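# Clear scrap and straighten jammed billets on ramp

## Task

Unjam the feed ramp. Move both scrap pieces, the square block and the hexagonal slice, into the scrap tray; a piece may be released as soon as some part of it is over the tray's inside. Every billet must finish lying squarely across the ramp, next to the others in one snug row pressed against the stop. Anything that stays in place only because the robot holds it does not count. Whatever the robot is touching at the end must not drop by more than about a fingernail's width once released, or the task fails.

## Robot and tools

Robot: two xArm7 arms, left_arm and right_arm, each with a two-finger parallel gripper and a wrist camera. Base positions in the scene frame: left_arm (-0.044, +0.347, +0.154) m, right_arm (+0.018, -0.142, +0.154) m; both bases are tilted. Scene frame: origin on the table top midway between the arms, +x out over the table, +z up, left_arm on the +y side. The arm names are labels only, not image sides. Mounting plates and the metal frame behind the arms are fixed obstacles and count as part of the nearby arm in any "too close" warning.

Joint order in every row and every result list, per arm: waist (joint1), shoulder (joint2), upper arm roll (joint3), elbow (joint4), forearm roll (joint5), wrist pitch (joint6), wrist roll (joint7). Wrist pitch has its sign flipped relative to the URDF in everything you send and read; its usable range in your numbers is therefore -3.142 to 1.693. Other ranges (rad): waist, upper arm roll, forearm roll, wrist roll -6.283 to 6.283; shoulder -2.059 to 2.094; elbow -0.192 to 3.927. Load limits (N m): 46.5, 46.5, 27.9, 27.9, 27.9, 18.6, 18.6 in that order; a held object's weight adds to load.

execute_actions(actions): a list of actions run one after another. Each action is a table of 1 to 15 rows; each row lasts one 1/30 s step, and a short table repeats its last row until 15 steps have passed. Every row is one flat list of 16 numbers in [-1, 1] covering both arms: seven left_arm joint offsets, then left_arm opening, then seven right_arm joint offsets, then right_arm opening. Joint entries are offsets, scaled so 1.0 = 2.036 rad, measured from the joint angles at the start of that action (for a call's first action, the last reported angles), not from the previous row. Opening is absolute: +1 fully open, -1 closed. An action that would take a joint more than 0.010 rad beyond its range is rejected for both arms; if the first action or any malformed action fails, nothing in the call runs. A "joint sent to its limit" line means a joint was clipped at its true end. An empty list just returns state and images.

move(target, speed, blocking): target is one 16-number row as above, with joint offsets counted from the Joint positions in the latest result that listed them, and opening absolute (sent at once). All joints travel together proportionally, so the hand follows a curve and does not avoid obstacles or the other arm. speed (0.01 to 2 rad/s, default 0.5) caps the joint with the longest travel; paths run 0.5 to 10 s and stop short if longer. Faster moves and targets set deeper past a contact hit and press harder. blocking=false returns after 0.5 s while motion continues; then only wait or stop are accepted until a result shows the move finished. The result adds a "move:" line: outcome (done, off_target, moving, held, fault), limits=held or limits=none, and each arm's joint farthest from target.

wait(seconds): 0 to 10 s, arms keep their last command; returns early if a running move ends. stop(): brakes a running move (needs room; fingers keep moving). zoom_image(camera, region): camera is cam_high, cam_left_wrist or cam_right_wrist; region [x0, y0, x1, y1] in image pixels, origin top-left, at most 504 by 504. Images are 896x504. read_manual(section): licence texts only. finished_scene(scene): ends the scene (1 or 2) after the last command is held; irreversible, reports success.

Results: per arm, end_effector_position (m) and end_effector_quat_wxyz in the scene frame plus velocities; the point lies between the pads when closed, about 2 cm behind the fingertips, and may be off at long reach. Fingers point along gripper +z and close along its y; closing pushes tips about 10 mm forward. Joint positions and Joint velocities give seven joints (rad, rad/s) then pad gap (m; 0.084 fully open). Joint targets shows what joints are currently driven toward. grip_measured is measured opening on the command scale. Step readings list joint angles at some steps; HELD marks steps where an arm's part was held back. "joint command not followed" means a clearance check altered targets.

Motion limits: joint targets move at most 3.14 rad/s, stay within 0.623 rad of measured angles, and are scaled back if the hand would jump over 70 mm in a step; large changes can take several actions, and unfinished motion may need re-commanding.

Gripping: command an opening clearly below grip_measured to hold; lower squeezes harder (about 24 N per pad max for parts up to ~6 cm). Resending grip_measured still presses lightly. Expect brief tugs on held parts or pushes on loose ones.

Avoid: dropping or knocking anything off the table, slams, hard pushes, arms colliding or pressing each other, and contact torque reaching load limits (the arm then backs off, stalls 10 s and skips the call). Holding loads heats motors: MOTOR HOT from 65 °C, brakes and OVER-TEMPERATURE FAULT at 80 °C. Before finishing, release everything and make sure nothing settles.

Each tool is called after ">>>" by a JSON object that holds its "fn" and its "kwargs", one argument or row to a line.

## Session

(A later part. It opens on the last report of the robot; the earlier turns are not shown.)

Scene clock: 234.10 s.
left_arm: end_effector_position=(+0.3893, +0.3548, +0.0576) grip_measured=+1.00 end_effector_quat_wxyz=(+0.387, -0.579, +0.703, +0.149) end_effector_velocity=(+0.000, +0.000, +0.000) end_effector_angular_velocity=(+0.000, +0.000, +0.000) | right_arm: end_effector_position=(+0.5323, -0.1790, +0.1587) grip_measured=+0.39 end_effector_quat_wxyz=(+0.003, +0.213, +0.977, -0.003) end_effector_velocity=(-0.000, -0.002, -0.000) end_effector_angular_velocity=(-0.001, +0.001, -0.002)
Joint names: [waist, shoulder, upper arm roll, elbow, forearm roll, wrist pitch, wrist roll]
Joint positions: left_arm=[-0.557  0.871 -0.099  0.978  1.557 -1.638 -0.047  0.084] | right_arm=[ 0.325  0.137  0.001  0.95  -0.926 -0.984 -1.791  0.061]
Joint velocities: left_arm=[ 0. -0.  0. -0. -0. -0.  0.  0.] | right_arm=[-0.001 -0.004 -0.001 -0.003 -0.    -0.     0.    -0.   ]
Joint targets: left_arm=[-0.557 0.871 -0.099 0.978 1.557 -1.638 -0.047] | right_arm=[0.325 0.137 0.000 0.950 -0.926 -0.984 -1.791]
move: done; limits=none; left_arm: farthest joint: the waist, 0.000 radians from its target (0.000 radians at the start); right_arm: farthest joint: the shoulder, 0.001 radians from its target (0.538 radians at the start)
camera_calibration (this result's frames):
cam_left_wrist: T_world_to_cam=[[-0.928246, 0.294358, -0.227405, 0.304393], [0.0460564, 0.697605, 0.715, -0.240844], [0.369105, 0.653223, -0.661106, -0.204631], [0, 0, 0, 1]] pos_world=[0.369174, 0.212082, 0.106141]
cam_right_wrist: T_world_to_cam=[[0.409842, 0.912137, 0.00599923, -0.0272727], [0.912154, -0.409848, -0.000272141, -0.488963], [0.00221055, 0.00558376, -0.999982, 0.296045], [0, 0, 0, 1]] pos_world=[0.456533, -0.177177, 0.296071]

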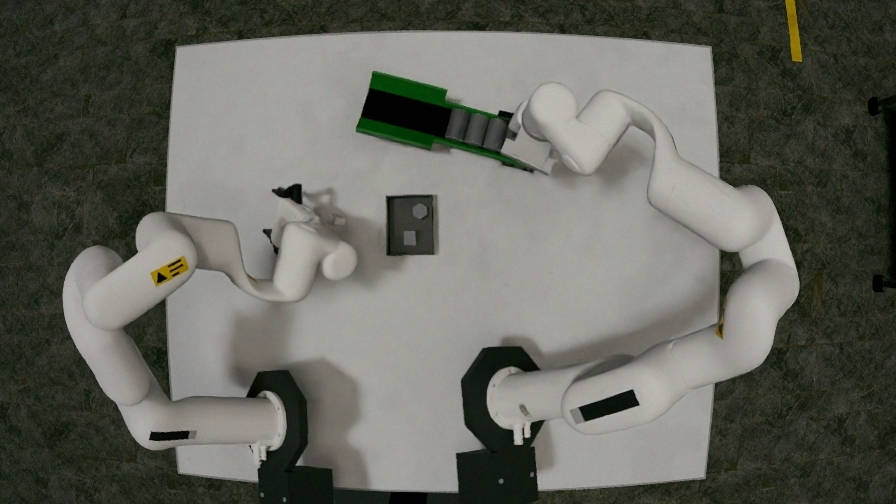

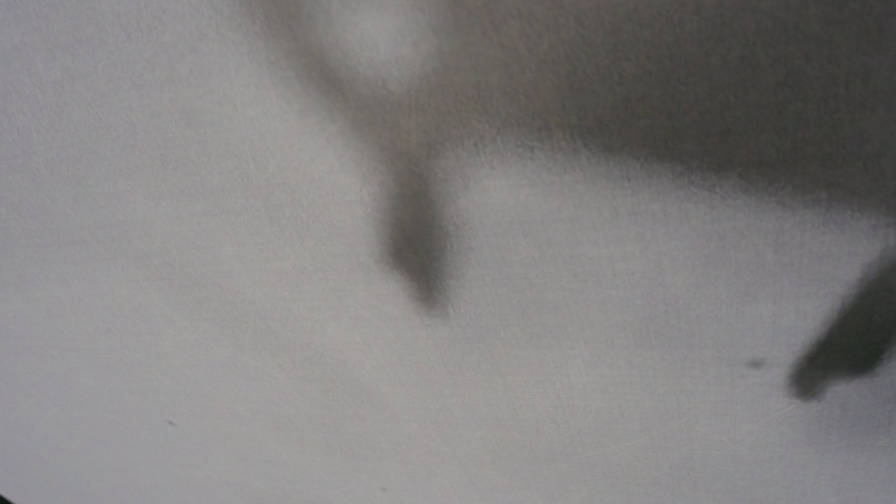

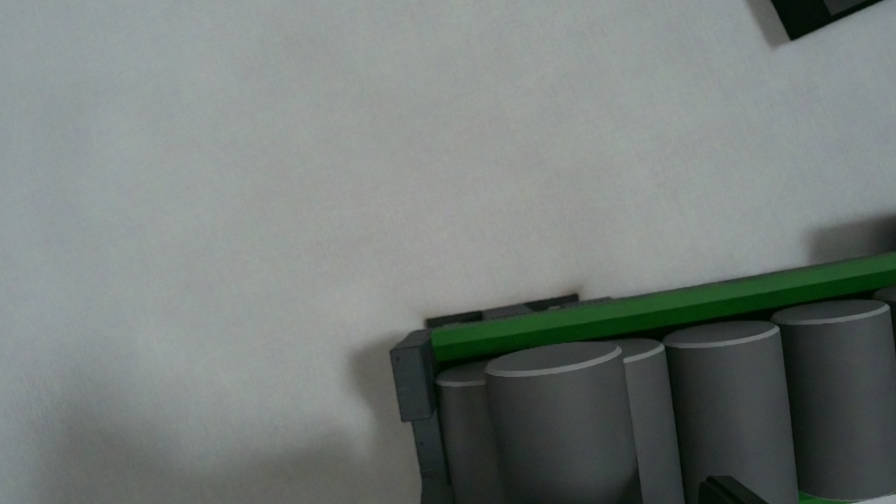

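>>> {"fn": "move", "kwargs": {
  "target": [0,0,0,0,0,0,0,1,-0.0172,0.0237,0,-0.009,-0.0266,0.035,-0.066,0.3],
  "speed": 0.2
}}

>>> {"fn": "move", "kwargs": {
  "target": [0,0,0,0,0,0,0,1,0,0,0,0,0,0,0,-1]
}}

Scene clock: 251.50 s.
left_arm: end_effector_position=(+0.3893, +0.3548, +0.0576) grip_measured=+1.00 end_effector_quat_wxyz=(+0.387, -0.579, +0.703, +0.149) end_effector_velocity=(-0.000, +0.000, -0.000) end_effector_angular_velocity=(-0.000, +0.000, +0.000) | right_arm: end_effector_position=(+0.5286, -0.1691, +0.1322) grip_measured=+0.29 end_effector_quat_wxyz=(+0.006, +0.122, +0.992, +0.002) end_effector_velocity=(-0.000, +0.000, -0.001) end_effector_angular_velocity=(+0.000, +0.001, +0.004)
Joint names: [waist, shoulder, upper arm roll, elbow, forearm roll, wrist pitch, wrist roll]
Joint positions: left_arm=[-0.557  0.871 -0.099  0.978  1.557 -1.638 -0.047  0.084] | right_arm=[ 0.29   0.185  0.001  0.932 -0.98  -0.913 -1.925  0.056]
Joint velocities: left_arm=[ 0. -0.  0. -0. -0.  0.  0. -0.] | right_arm=[-0.001  0.002 -0.    -0.001 -0.001  0.002 -0.002  0.   ]
Joint targets: left_arm=[-0.557 0.871 -0.099 0.978 1.557 -1.638 -0.047] | right_arm=[0.290 0.185 0.001 0.932 -0.980 -0.913 -1.926]
move: done; limits=none; left_arm: farthest joint: the waist, 0.000 radians from its target (0.000 radians at the start); right_arm: farthest joint: the elbow, 0.001 radians from its target (0.018 radians at the start)
camera_calibration (this result's frames):
cam_left_wrist: T_world_to_cam=[[-0.928246, 0.294358, -0.227405, 0.304393], [0.0460561, 0.697605, 0.715, -0.240844], [0.369105, 0.653223, -0.661106, -0.204631], [0, 0, 0, 1]] pos_world=[0.369174, 0.212082, 0.106141]
cam_right_wrist: T_world_to_cam=[[0.23636, 0.97153, 0.016252, 0.0658222], [0.971635, -0.236452, 0.00392732, -0.484198], [0.00765831, 0.0148627, -0.99986, 0.268218], [0, 0, 0, 1]] pos_world=[0.452852, -0.182424, 0.269013]

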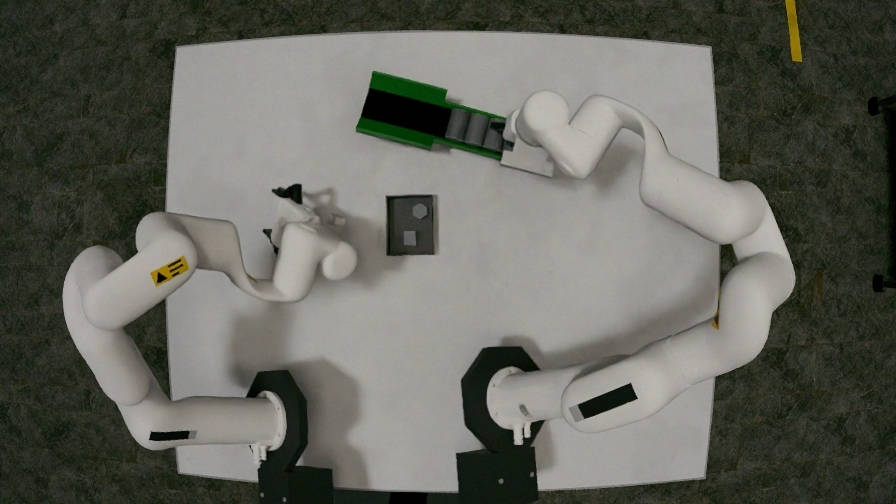

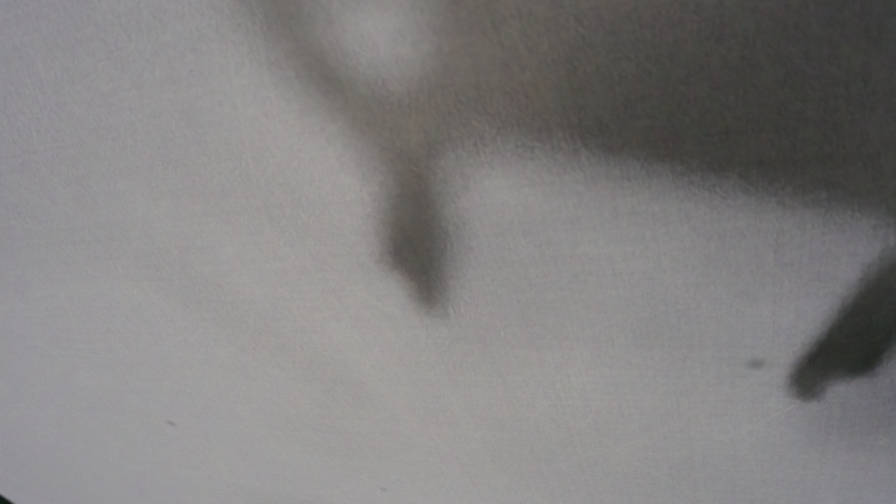

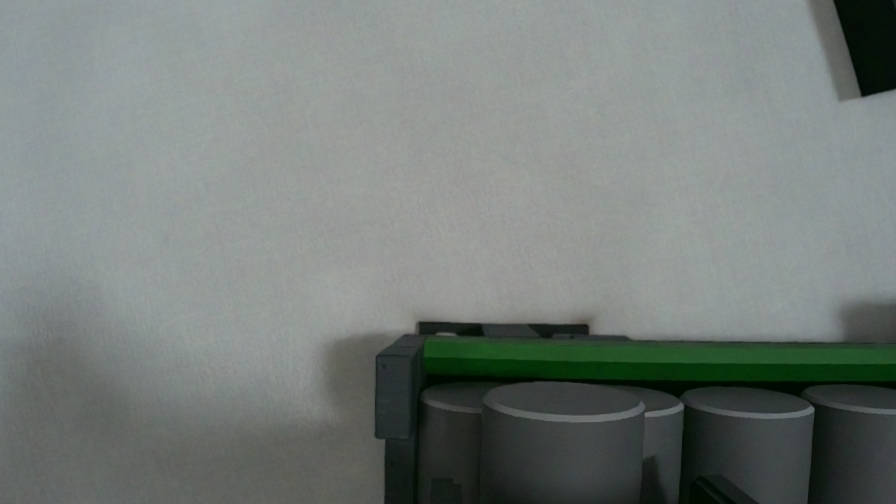

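Scene clock: 252.00 s.
left_arm: end_effector_position=(+0.3893, +0.3548, +0.0576) grip_measured=+1.00 end_effector_quat_wxyz=(+0.387, -0.579, +0.703, +0.149) end_effector_velocity=(+0.000, +0.000, +0.000) end_effector_angular_velocity=(+0.000, -0.000, -0.000) | right_arm: end_effector_position=(+0.5284, -0.1694, +0.1318) grip_measured=-0.13 end_effector_quat_wxyz=(+0.006, +0.122, +0.992, +0.002) end_effector_velocity=(-0.000, +0.004, +0.002) end_effector_angular_velocity=(+0.005, -0.004, +0.006)
Joint names: [waist, shoulder, upper arm roll, elbow, forearm roll, wrist pitch, wrist roll]
Joint positions: left_arm=[-0.557  0.871 -0.099  0.978  1.557 -1.638 -0.047  0.084] | right_arm=[ 0.29   0.186  0.     0.932 -0.98  -0.913 -1.925  0.039]
Joint velocities: left_arm=[-0. -0.  0. -0. -0. -0.  0. -0.] | right_arm=[ 0.003  0.001  0.004 -0.001  0.001  0.003  0.    -0.   ]
Joint targets: left_arm=[-0.557 0.871 -0.099 0.978 1.557 -1.638 -0.047] | right_arm=[0.290 0.185 0.001 0.932 -0.980 -0.913 -1.925]
move: done; limits=none; left_arm: farthest joint: the waist, 0.000 radians from its target (0.000 radians at the start); right_arm: farthest joint: the shoulder, 0.001 radians from its target (0.000 radians at the start)
camera_calibration (this result's frames):
cam_left_wrist: T_world_to_cam=[[-0.928246, 0.294358, -0.227405, 0.304393], [0.0460562, 0.697605, 0.715, -0.240844], [0.369105, 0.653223, -0.661106, -0.204631], [0, 0, 0, 1]] pos_world=[0.369174, 0.212082, 0.106141]
cam_right_wrist: T_world_to_cam=[[0.236504, 0.971506, 0.0155631, 0.0661202], [0.971607, -0.236579, 0.00320154, -0.483932], [0.00679222, 0.014364, -0.999874, 0.268199], [0, 0, 0, 1]] pos_world=[0.452733, -0.182577, 0.268686]

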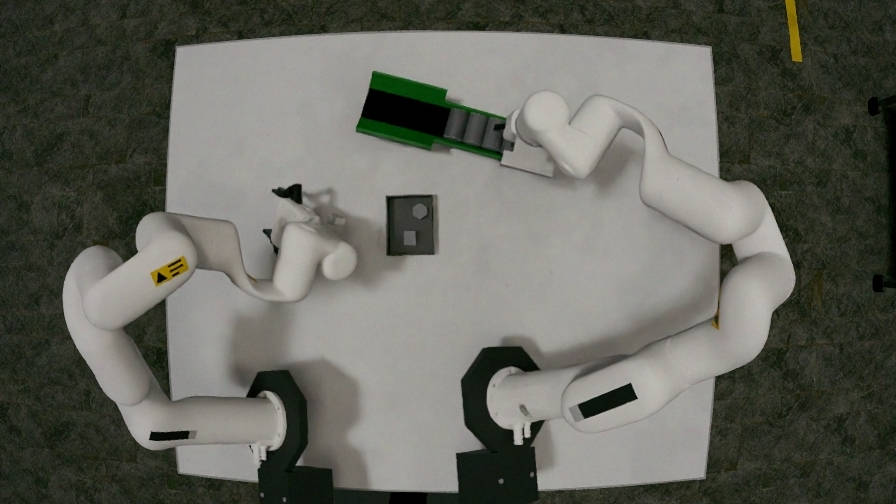

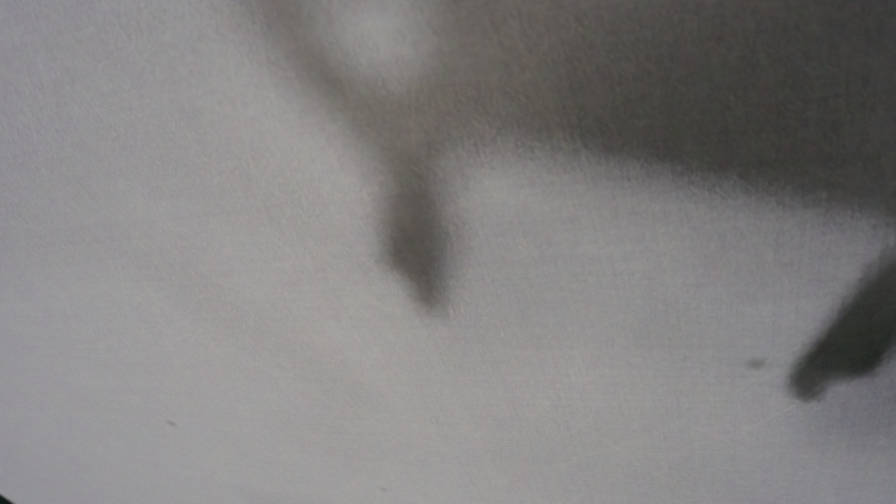

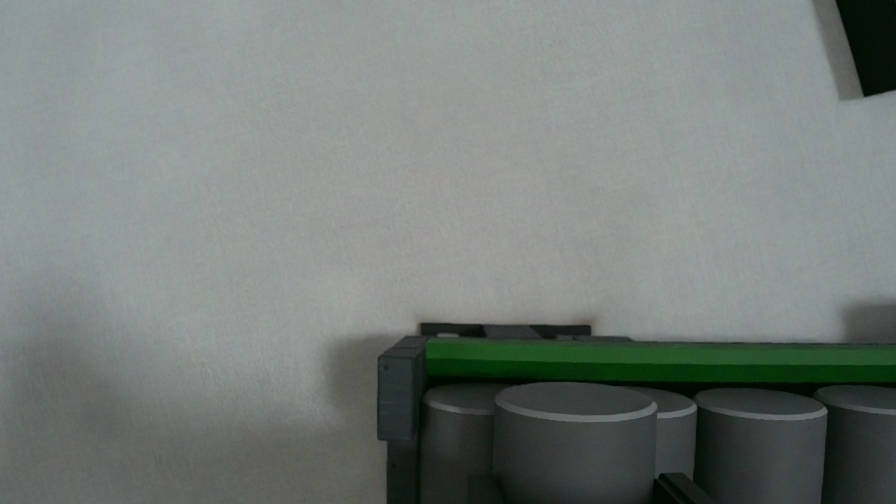

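>>> {"fn": "move", "kwargs": {
  "target": [0,0,0,0,0,0,0,1,0.0344,-0.032,0,0.012,0.036,-0.047,0,-1],
  "speed": 0.2
}}

>>> {"fn": "move", "kwargs": {
  "target": [0,0,0,0,0,0,0,1,0.1076,0.288,0,0.278,0.0496,-0.055,0.061,-1],
  "speed": 0.4
}}

Scene clock: 266.47 s.
left_arm: end_effector_position=(+0.3893, +0.3548, +0.0576) grip_measured=+1.00 end_effector_quat_wxyz=(+0.387, -0.579, +0.703, +0.149) end_effector_velocity=(+0.000, -0.000, +0.000) end_effector_angular_velocity=(-0.001, -0.000, +0.000) | right_arm: end_effector_position=(+0.5329, -0.1736, +0.1744) grip_measured=-0.13 end_effector_quat_wxyz=(+0.007, +0.147, +0.989, -0.001) end_effector_velocity=(+0.001, -0.000, +0.002) end_effector_angular_velocity=(-0.000, -0.001, -0.001)
Joint names: [waist, shoulder, upper arm roll, elbow, forearm roll, wrist pitch, wrist roll]
Joint positions: left_arm=[-0.557  0.871 -0.099  0.978  1.557 -1.638 -0.047  0.084] | right_arm=[ 0.359  0.121  0.     0.956 -0.907 -1.009 -1.925  0.039]
Joint velocities: left_arm=[ 0.    -0.    -0.     0.001 -0.     0.001  0.    -0.   ] | right_arm=[ 0.002 -0.002 -0.     0.002  0.001 -0.003  0.     0.   ]
Joint targets: left_arm=[-0.557 0.871 -0.099 0.978 1.557 -1.638 -0.047] | right_arm=[0.360 0.120 0.000 0.956 -0.907 -1.009 -1.925]
move: done; limits=none; left_arm: farthest joint: the waist, 0.000 radians from its target (0.000 radians at the start); right_arm: farthest joint: the waist, 0.001 radians from its target (0.070 radians at the start)
camera_calibration (this result's frames):
cam_left_wrist: T_world_to_cam=[[-0.928246, 0.294358, -0.227405, 0.304393], [0.0460563, 0.697605, 0.715, -0.240844], [0.369105, 0.653223, -0.661106, -0.204631], [0, 0, 0, 1]] pos_world=[0.369174, 0.212082, 0.106141]
cam_right_wrist: T_world_to_cam=[[0.283827, 0.958806, 0.0115128, 0.0417968], [0.958827, -0.283913, 0.00659017, -0.491512], [0.00958733, 0.0091683, -0.999912, 0.308417], [0, 0, 0, 1]] pos_world=[0.456456, -0.182449, 0.311148]

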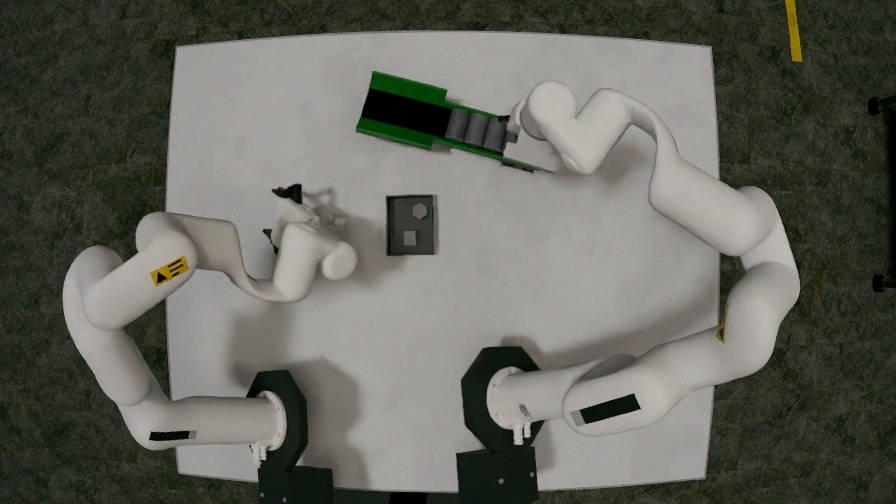

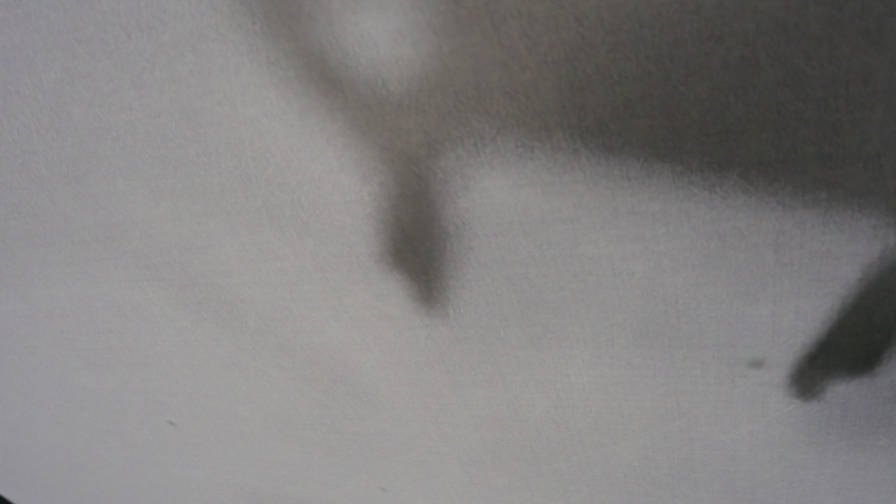

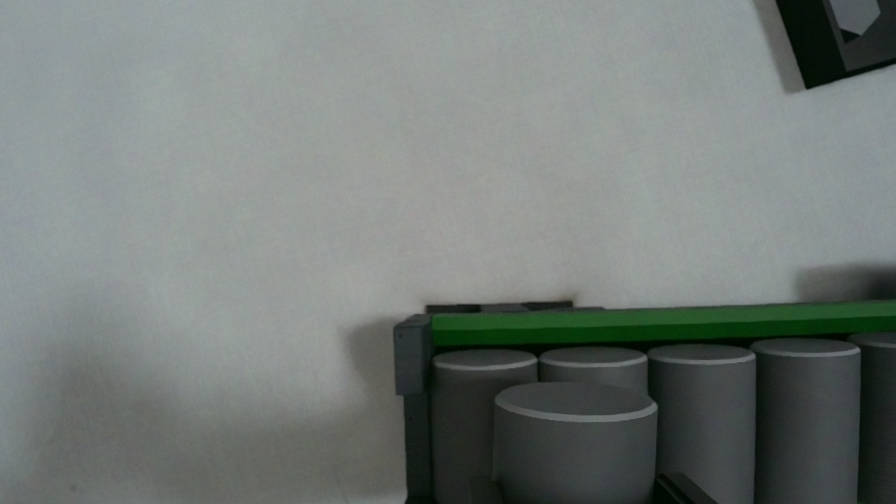

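Scene clock: 268.60 s.
left_arm: end_effector_position=(+0.3893, +0.3548, +0.0576) grip_measured=+1.00 end_effector_quat_wxyz=(+0.387, -0.579, +0.703, +0.149) end_effector_velocity=(-0.000, +0.000, +0.000) end_effector_angular_velocity=(+0.000, -0.000, +0.000) | right_arm: end_effector_position=(+0.5842, +0.0223, +0.1697) grip_measured=-0.13 end_effector_quat_wxyz=(-0.001, +0.145, +0.989, +0.001) end_effector_velocity=(-0.001, +0.002, -0.000) end_effector_angular_velocity=(+0.001, +0.001, +0.001)
Joint names: [waist, shoulder, upper arm roll, elbow, forearm roll, wrist pitch, wrist roll]
Joint positions: left_arm=[-0.557  0.871 -0.099  0.978  1.557 -1.638 -0.047  0.084] | right_arm=[ 0.578  0.707 -0.     1.522 -0.806 -1.121 -1.801  0.039]
Joint velocities: left_arm=[-0.  0.  0. -0. -0. -0. -0.  0.] | right_arm=[ 0.002  0.004  0.     0.002  0.001  0.     0.001 -0.   ]
Joint targets: left_arm=[-0.557 0.871 -0.099 0.978 1.557 -1.638 -0.047] | right_arm=[0.578 0.707 0.000 1.522 -0.806 -1.121 -1.801]
move: done; limits=none; left_arm: farthest joint: the waist, 0.000 radians from its target (0.000 radians at the start); right_arm: farthest joint: the shoulder, 0.001 radians from its target (0.586 radians at the start)
camera_calibration (this result's frames):
cam_left_wrist: T_world_to_cam=[[-0.928246, 0.294358, -0.227405, 0.304393], [0.0460562, 0.697606, 0.715, -0.240844], [0.369105, 0.653223, -0.661106, -0.204631], [0, 0, 0, 1]] pos_world=[0.369174, 0.212082, 0.106141]
cam_right_wrist: T_world_to_cam=[[0.280013, 0.959909, 0.0129586, -0.15858], [0.959976, -0.279894, -0.0102988, -0.482896], [-0.00625889, 0.0153238, -0.999863, 0.310533], [0, 0, 0, 1]] pos_world=[0.509916, 0.0123037, 0.307572]

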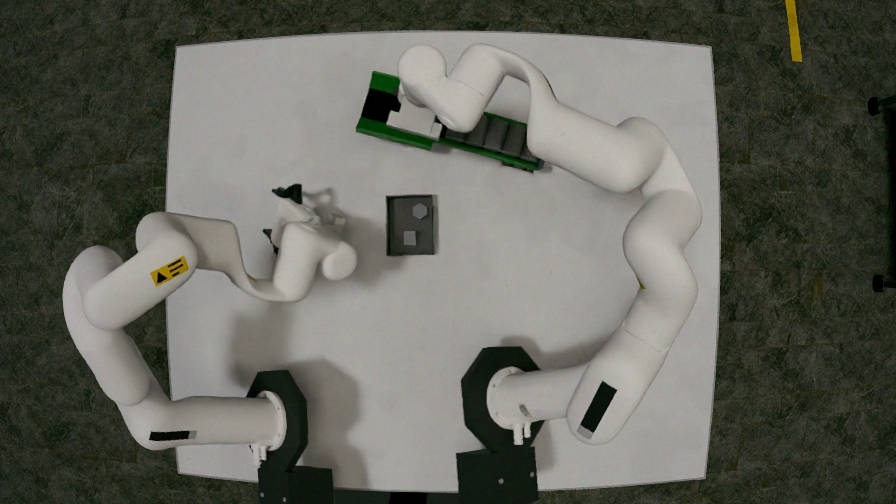

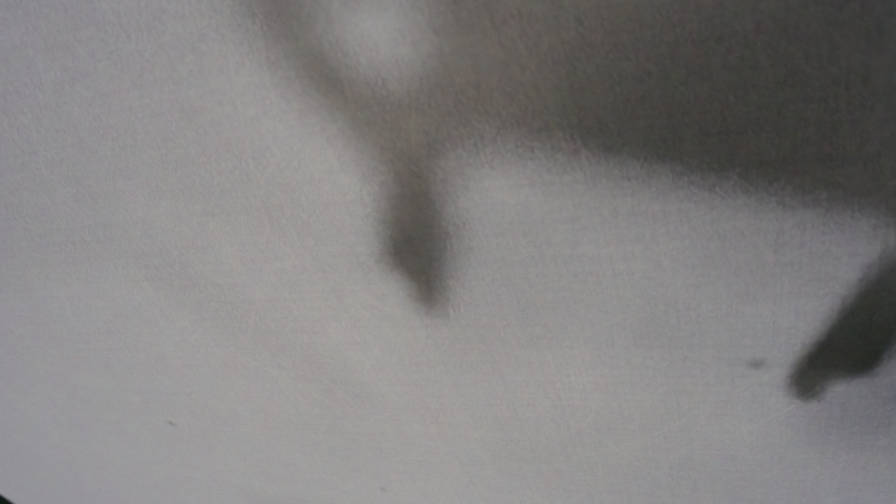

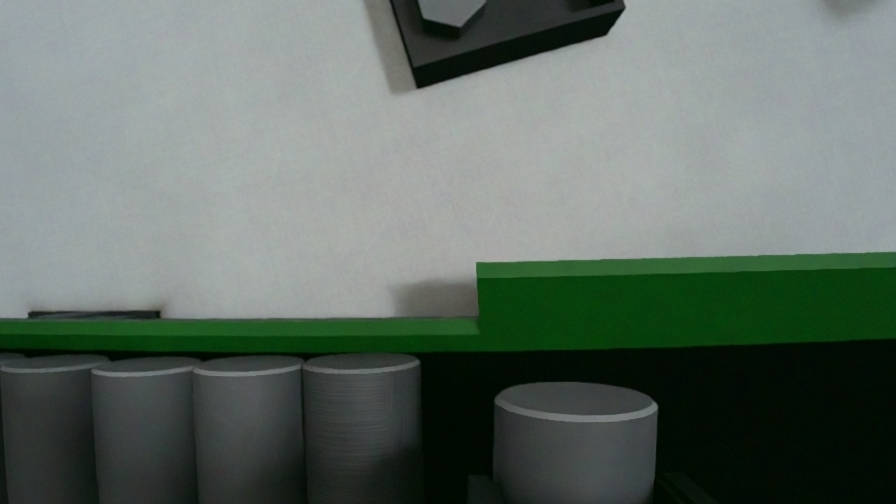

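>>> {"fn": "move", "kwargs": {
  "target": [0,0,0,0,0,0,0,1,-0.030,0.031,0,-0.0048,-0.0317,0.04,0.01,-1],
  "speed": 0.12
}}

Scene clock: 275.47 s.
left_arm: end_effector_position=(+0.3893, +0.3548, +0.0576) grip_measured=+1.00 end_effector_quat_wxyz=(+0.387, -0.579, +0.703, +0.149) end_effector_velocity=(+0.000, -0.000, +0.000) end_effector_angular_velocity=(-0.000, -0.001, +0.001) | right_arm: end_effector_position=(+0.5857, +0.0236, +0.1213) grip_measured=-0.13 end_effector_quat_wxyz=(+0.002, +0.139, +0.990, +0.000) end_effector_velocity=(-0.001, -0.001, -0.003) end_effector_angular_velocity=(-0.003, +0.002, +0.000)
Joint names: [waist, shoulder, upper arm roll, elbow, forearm roll, wrist pitch, wrist roll]
Joint positions: left_arm=[-0.557  0.871 -0.099  0.978  1.557 -1.638 -0.047  0.084] | right_arm=[ 0.517  0.769  0.     1.512 -0.871 -1.039 -1.781  0.039]
Joint velocities: left_arm=[-0.     0.     0.     0.001  0.    -0.    -0.    -0.   ] | right_arm=[-0.003  0.003 -0.002 -0.002 -0.002  0.003  0.001 -0.   ]
Joint targets: left_arm=[-0.557 0.871 -0.099 0.978 1.557 -1.638 -0.047] | right_arm=[0.517 0.770 -0.000 1.512 -0.871 -1.039 -1.781]
move: done; limits=none; left_arm: farthest joint: the waist, 0.000 radians from its target (0.000 radians at the start); right_arm: farthest joint: the waist, 0.001 radians from its target (0.061 radians at the start)
camera_calibration (this result's frames):
cam_left_wrist: T_world_to_cam=[[-0.928246, 0.294358, -0.227405, 0.304393], [0.0460562, 0.697606, 0.715, -0.240844], [0.369105, 0.653222, -0.661106, -0.204631], [0, 0, 0, 1]] pos_world=[0.369174, 0.212082, 0.106141]
cam_right_wrist: T_world_to_cam=[[0.268437, 0.963213, 0.0127449, -0.152896], [0.963297, -0.268414, -0.00348177, -0.487564], [0.0000672266, 0.0132118, -0.999913, 0.258549], [0, 0, 0, 1]] pos_world=[0.510695, 0.0129864, 0.258778]

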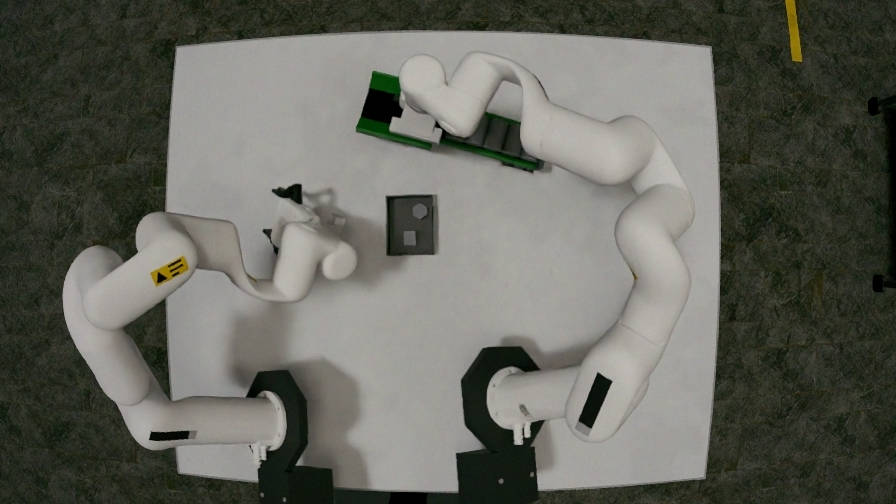

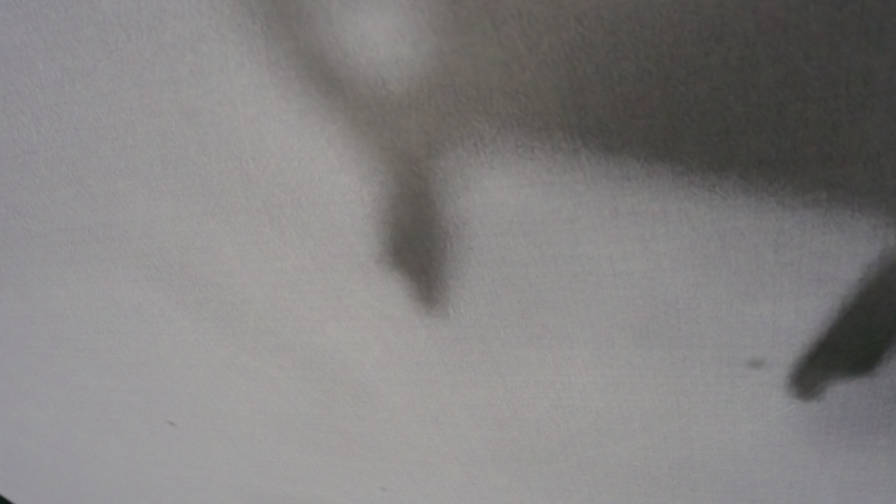

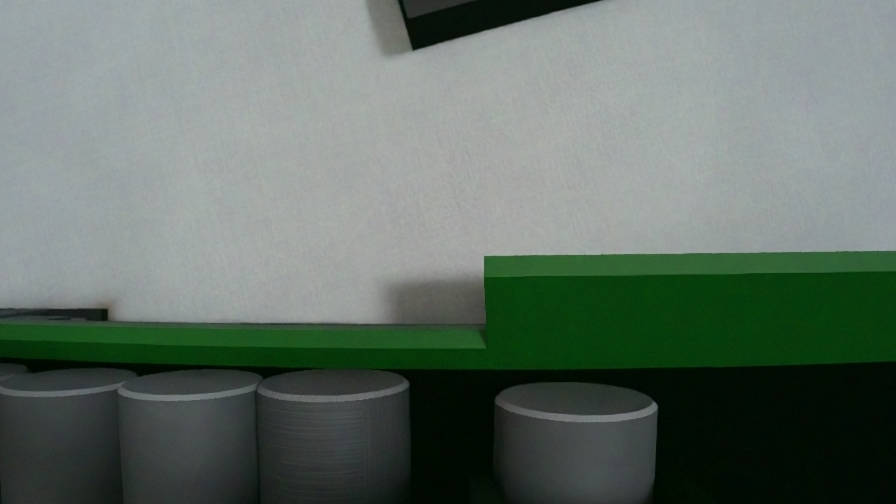

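>>> {"fn": "execute_actions", "kwargs": {
  "actions": [
    [[0,0,0,0,0,0,0,1,0,0,0,0,0,0,0,0.3],[0,0,0,0,0,0,0,1,0,0,0,0,0,0,0,0.3],[0,0,0,0,0,0,0,1,0,0,0,0,0,0,0,0.3],[0,0,0,0,0,0,0,1,0.0344,-0.032,0,0.012,0.036,-0.047,0,0.3]],
    [[0,0,0,0,0,0,0,1,0.0344,-0.032,0,0.012,0.036,-0.047,0,0.3]],
    [[0,0,0,0,0,0,0,1,0,0,0,0,0,0,0,0.3]]
  ]
}}

Scene clock: 283.23 s.
left_arm: end_effector_position=(+0.3893, +0.3548, +0.0576) grip_measured=+1.00 end_effector_quat_wxyz=(+0.387, -0.579, +0.703, +0.149) end_effector_velocity=(-0.000, +0.000, -0.000) end_effector_angular_velocity=(+0.001, +0.000, +0.000) | right_arm: end_effector_position=(+0.5805, +0.0226, +0.2304) grip_measured=+0.29 end_effector_quat_wxyz=(-0.007, +0.173, +0.985, +0.007) end_effector_velocity=(+0.000, -0.000, +0.000) end_effector_angular_velocity=(+0.001, -0.001, -0.000)
Joint names: [waist, shoulder, upper arm roll, elbow, forearm roll, wrist pitch, wrist roll]
Joint positions: left_arm=[-0.557  0.871 -0.099  0.978  1.557 -1.638 -0.047  0.084] | right_arm=[ 0.653  0.644 -0.     1.559 -0.729 -1.224 -1.781  0.056]
Joint velocities: left_arm=[ 0.    -0.     0.    -0.001  0.    -0.001 -0.     0.   ] | right_arm=[ 0.    -0.    -0.001  0.    -0.     0.001 -0.    -0.   ]
Joint targets: left_arm=[-0.557 0.871 -0.099 0.978 1.557 -1.638 -0.047] | right_arm=[0.653 0.643 -0.000 1.559 -0.729 -1.224 -1.781]
Step readings (joint positions; steps 1 to 15: 1st action; 16 to 30: 2nd action; 31 to 45: 3rd action):
0: left_arm=[-0.557 0.871 -0.099 0.978 1.557 -1.638 -0.047] | right_arm=[0.517 0.770 -0.000 1.512 -0.871 -1.039 -1.781]
1: left_arm=[-0.557 0.871 -0.099 0.978 1.557 -1.638 -0.047] | right_arm=[0.517 0.770 -0.000 1.512 -0.871 -1.039 -1.781]
2: left_arm=[-0.557 0.871 -0.099 0.978 1.557 -1.638 -0.047] | right_arm=[0.517 0.770 -0.000 1.512 -0.871 -1.039 -1.781]
4: left_arm=[-0.557 0.871 -0.099 0.978 1.557 -1.638 -0.047] | right_arm=[0.517 0.769 0.000 1.512 -0.870 -1.039 -1.781]
8: left_arm=[-0.557 0.871 -0.099 0.978 1.557 -1.638 -0.047] | right_arm=[0.551 0.738 -0.000 1.524 -0.835 -1.086 -1.781]
15: left_arm=[-0.557 0.871 -0.099 0.978 1.557 -1.638 -0.047] | right_arm=[0.585 0.707 0.001 1.536 -0.801 -1.130 -1.781]
16: left_arm=[-0.557 0.871 -0.099 0.978 1.557 -1.638 -0.047] | right_arm=[0.585 0.706 -0.000 1.535 -0.800 -1.132 -1.781]
17: left_arm=[-0.557 0.871 -0.099 0.978 1.557 -1.638 -0.047] | right_arm=[0.588 0.704 -0.002 1.536 -0.796 -1.138 -1.781]
19: left_arm=[-0.557 0.871 -0.099 0.978 1.557 -1.638 -0.047] | right_arm=[0.606 0.688 -0.004 1.540 -0.775 -1.166 -1.781]
23: left_arm=[-0.557 0.871 -0.099 0.978 1.557 -1.638 -0.047] | right_arm=[0.644 0.651 0.004 1.559 -0.742 -1.206 -1.781]
30: left_arm=[-0.557 0.871 -0.099 0.978 1.557 -1.638 -0.047] | right_arm=[0.653 0.643 -0.000 1.559 -0.729 -1.224 -1.781]
31: left_arm=[-0.557 0.871 -0.099 0.978 1.557 -1.638 -0.047] | right_arm=[0.653 0.643 -0.000 1.559 -0.729 -1.225 -1.781]
32: left_arm=[-0.557 0.871 -0.099 0.978 1.557 -1.638 -0.047] | right_arm=[0.653 0.643 0.000 1.559 -0.729 -1.225 -1.781]
34: left_arm=[-0.557 0.871 -0.099 0.978 1.557 -1.638 -0.047] | right_arm=[0.653 0.643 0.000 1.559 -0.729 -1.225 -1.781]
38: left_arm=[-0.557 0.871 -0.099 0.978 1.557 -1.638 -0.047] | right_arm=[0.653 0.644 -0.000 1.559 -0.729 -1.224 -1.781]
45: Joint positions above
camera_calibration (this result's frames):
cam_left_wrist: T_world_to_cam=[[-0.928245, 0.294359, -0.227405, 0.304393], [0.0460562, 0.697606, 0.715, -0.240844], [0.369106, 0.653222, -0.661106, -0.20463], [0, 0, 0, 1]] pos_world=[0.369174, 0.212082, 0.106141]
cam_right_wrist: T_world_to_cam=[[0.3353, 0.941826, 0.0232, -0.192683], [0.941998, -0.334774, -0.0238119, -0.46386], [-0.0146598, 0.0298385, -0.999447, 0.375629], [0, 0, 0, 1]] pos_world=[0.507068, 0.0149772, 0.368846]

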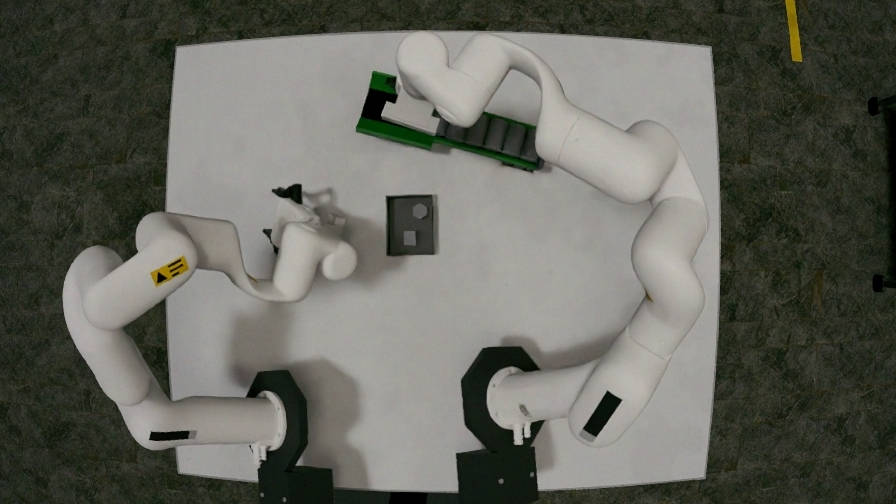

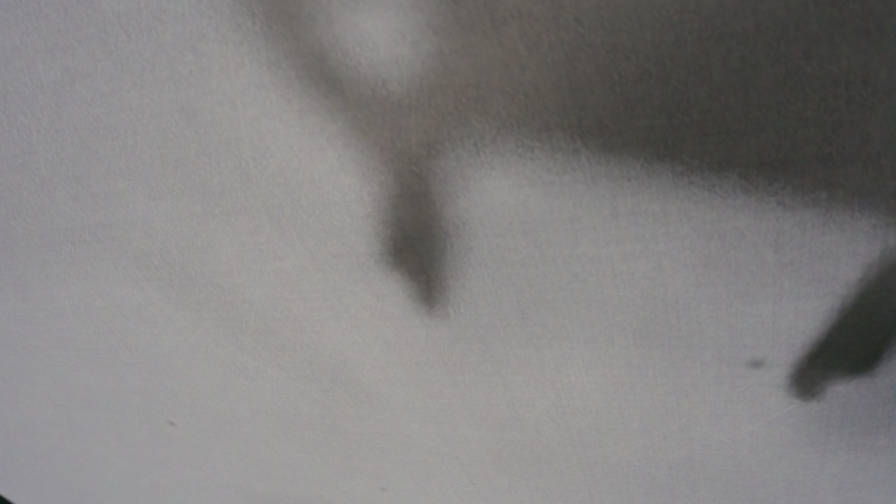

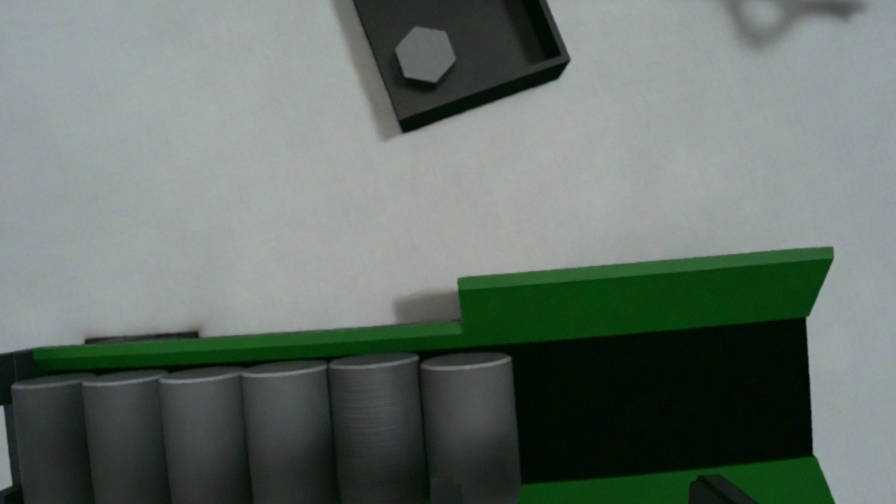

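>>> {"fn": "finished_scene", "kwargs": {
  "scene": 1
}}

The scene is finished: the task was done.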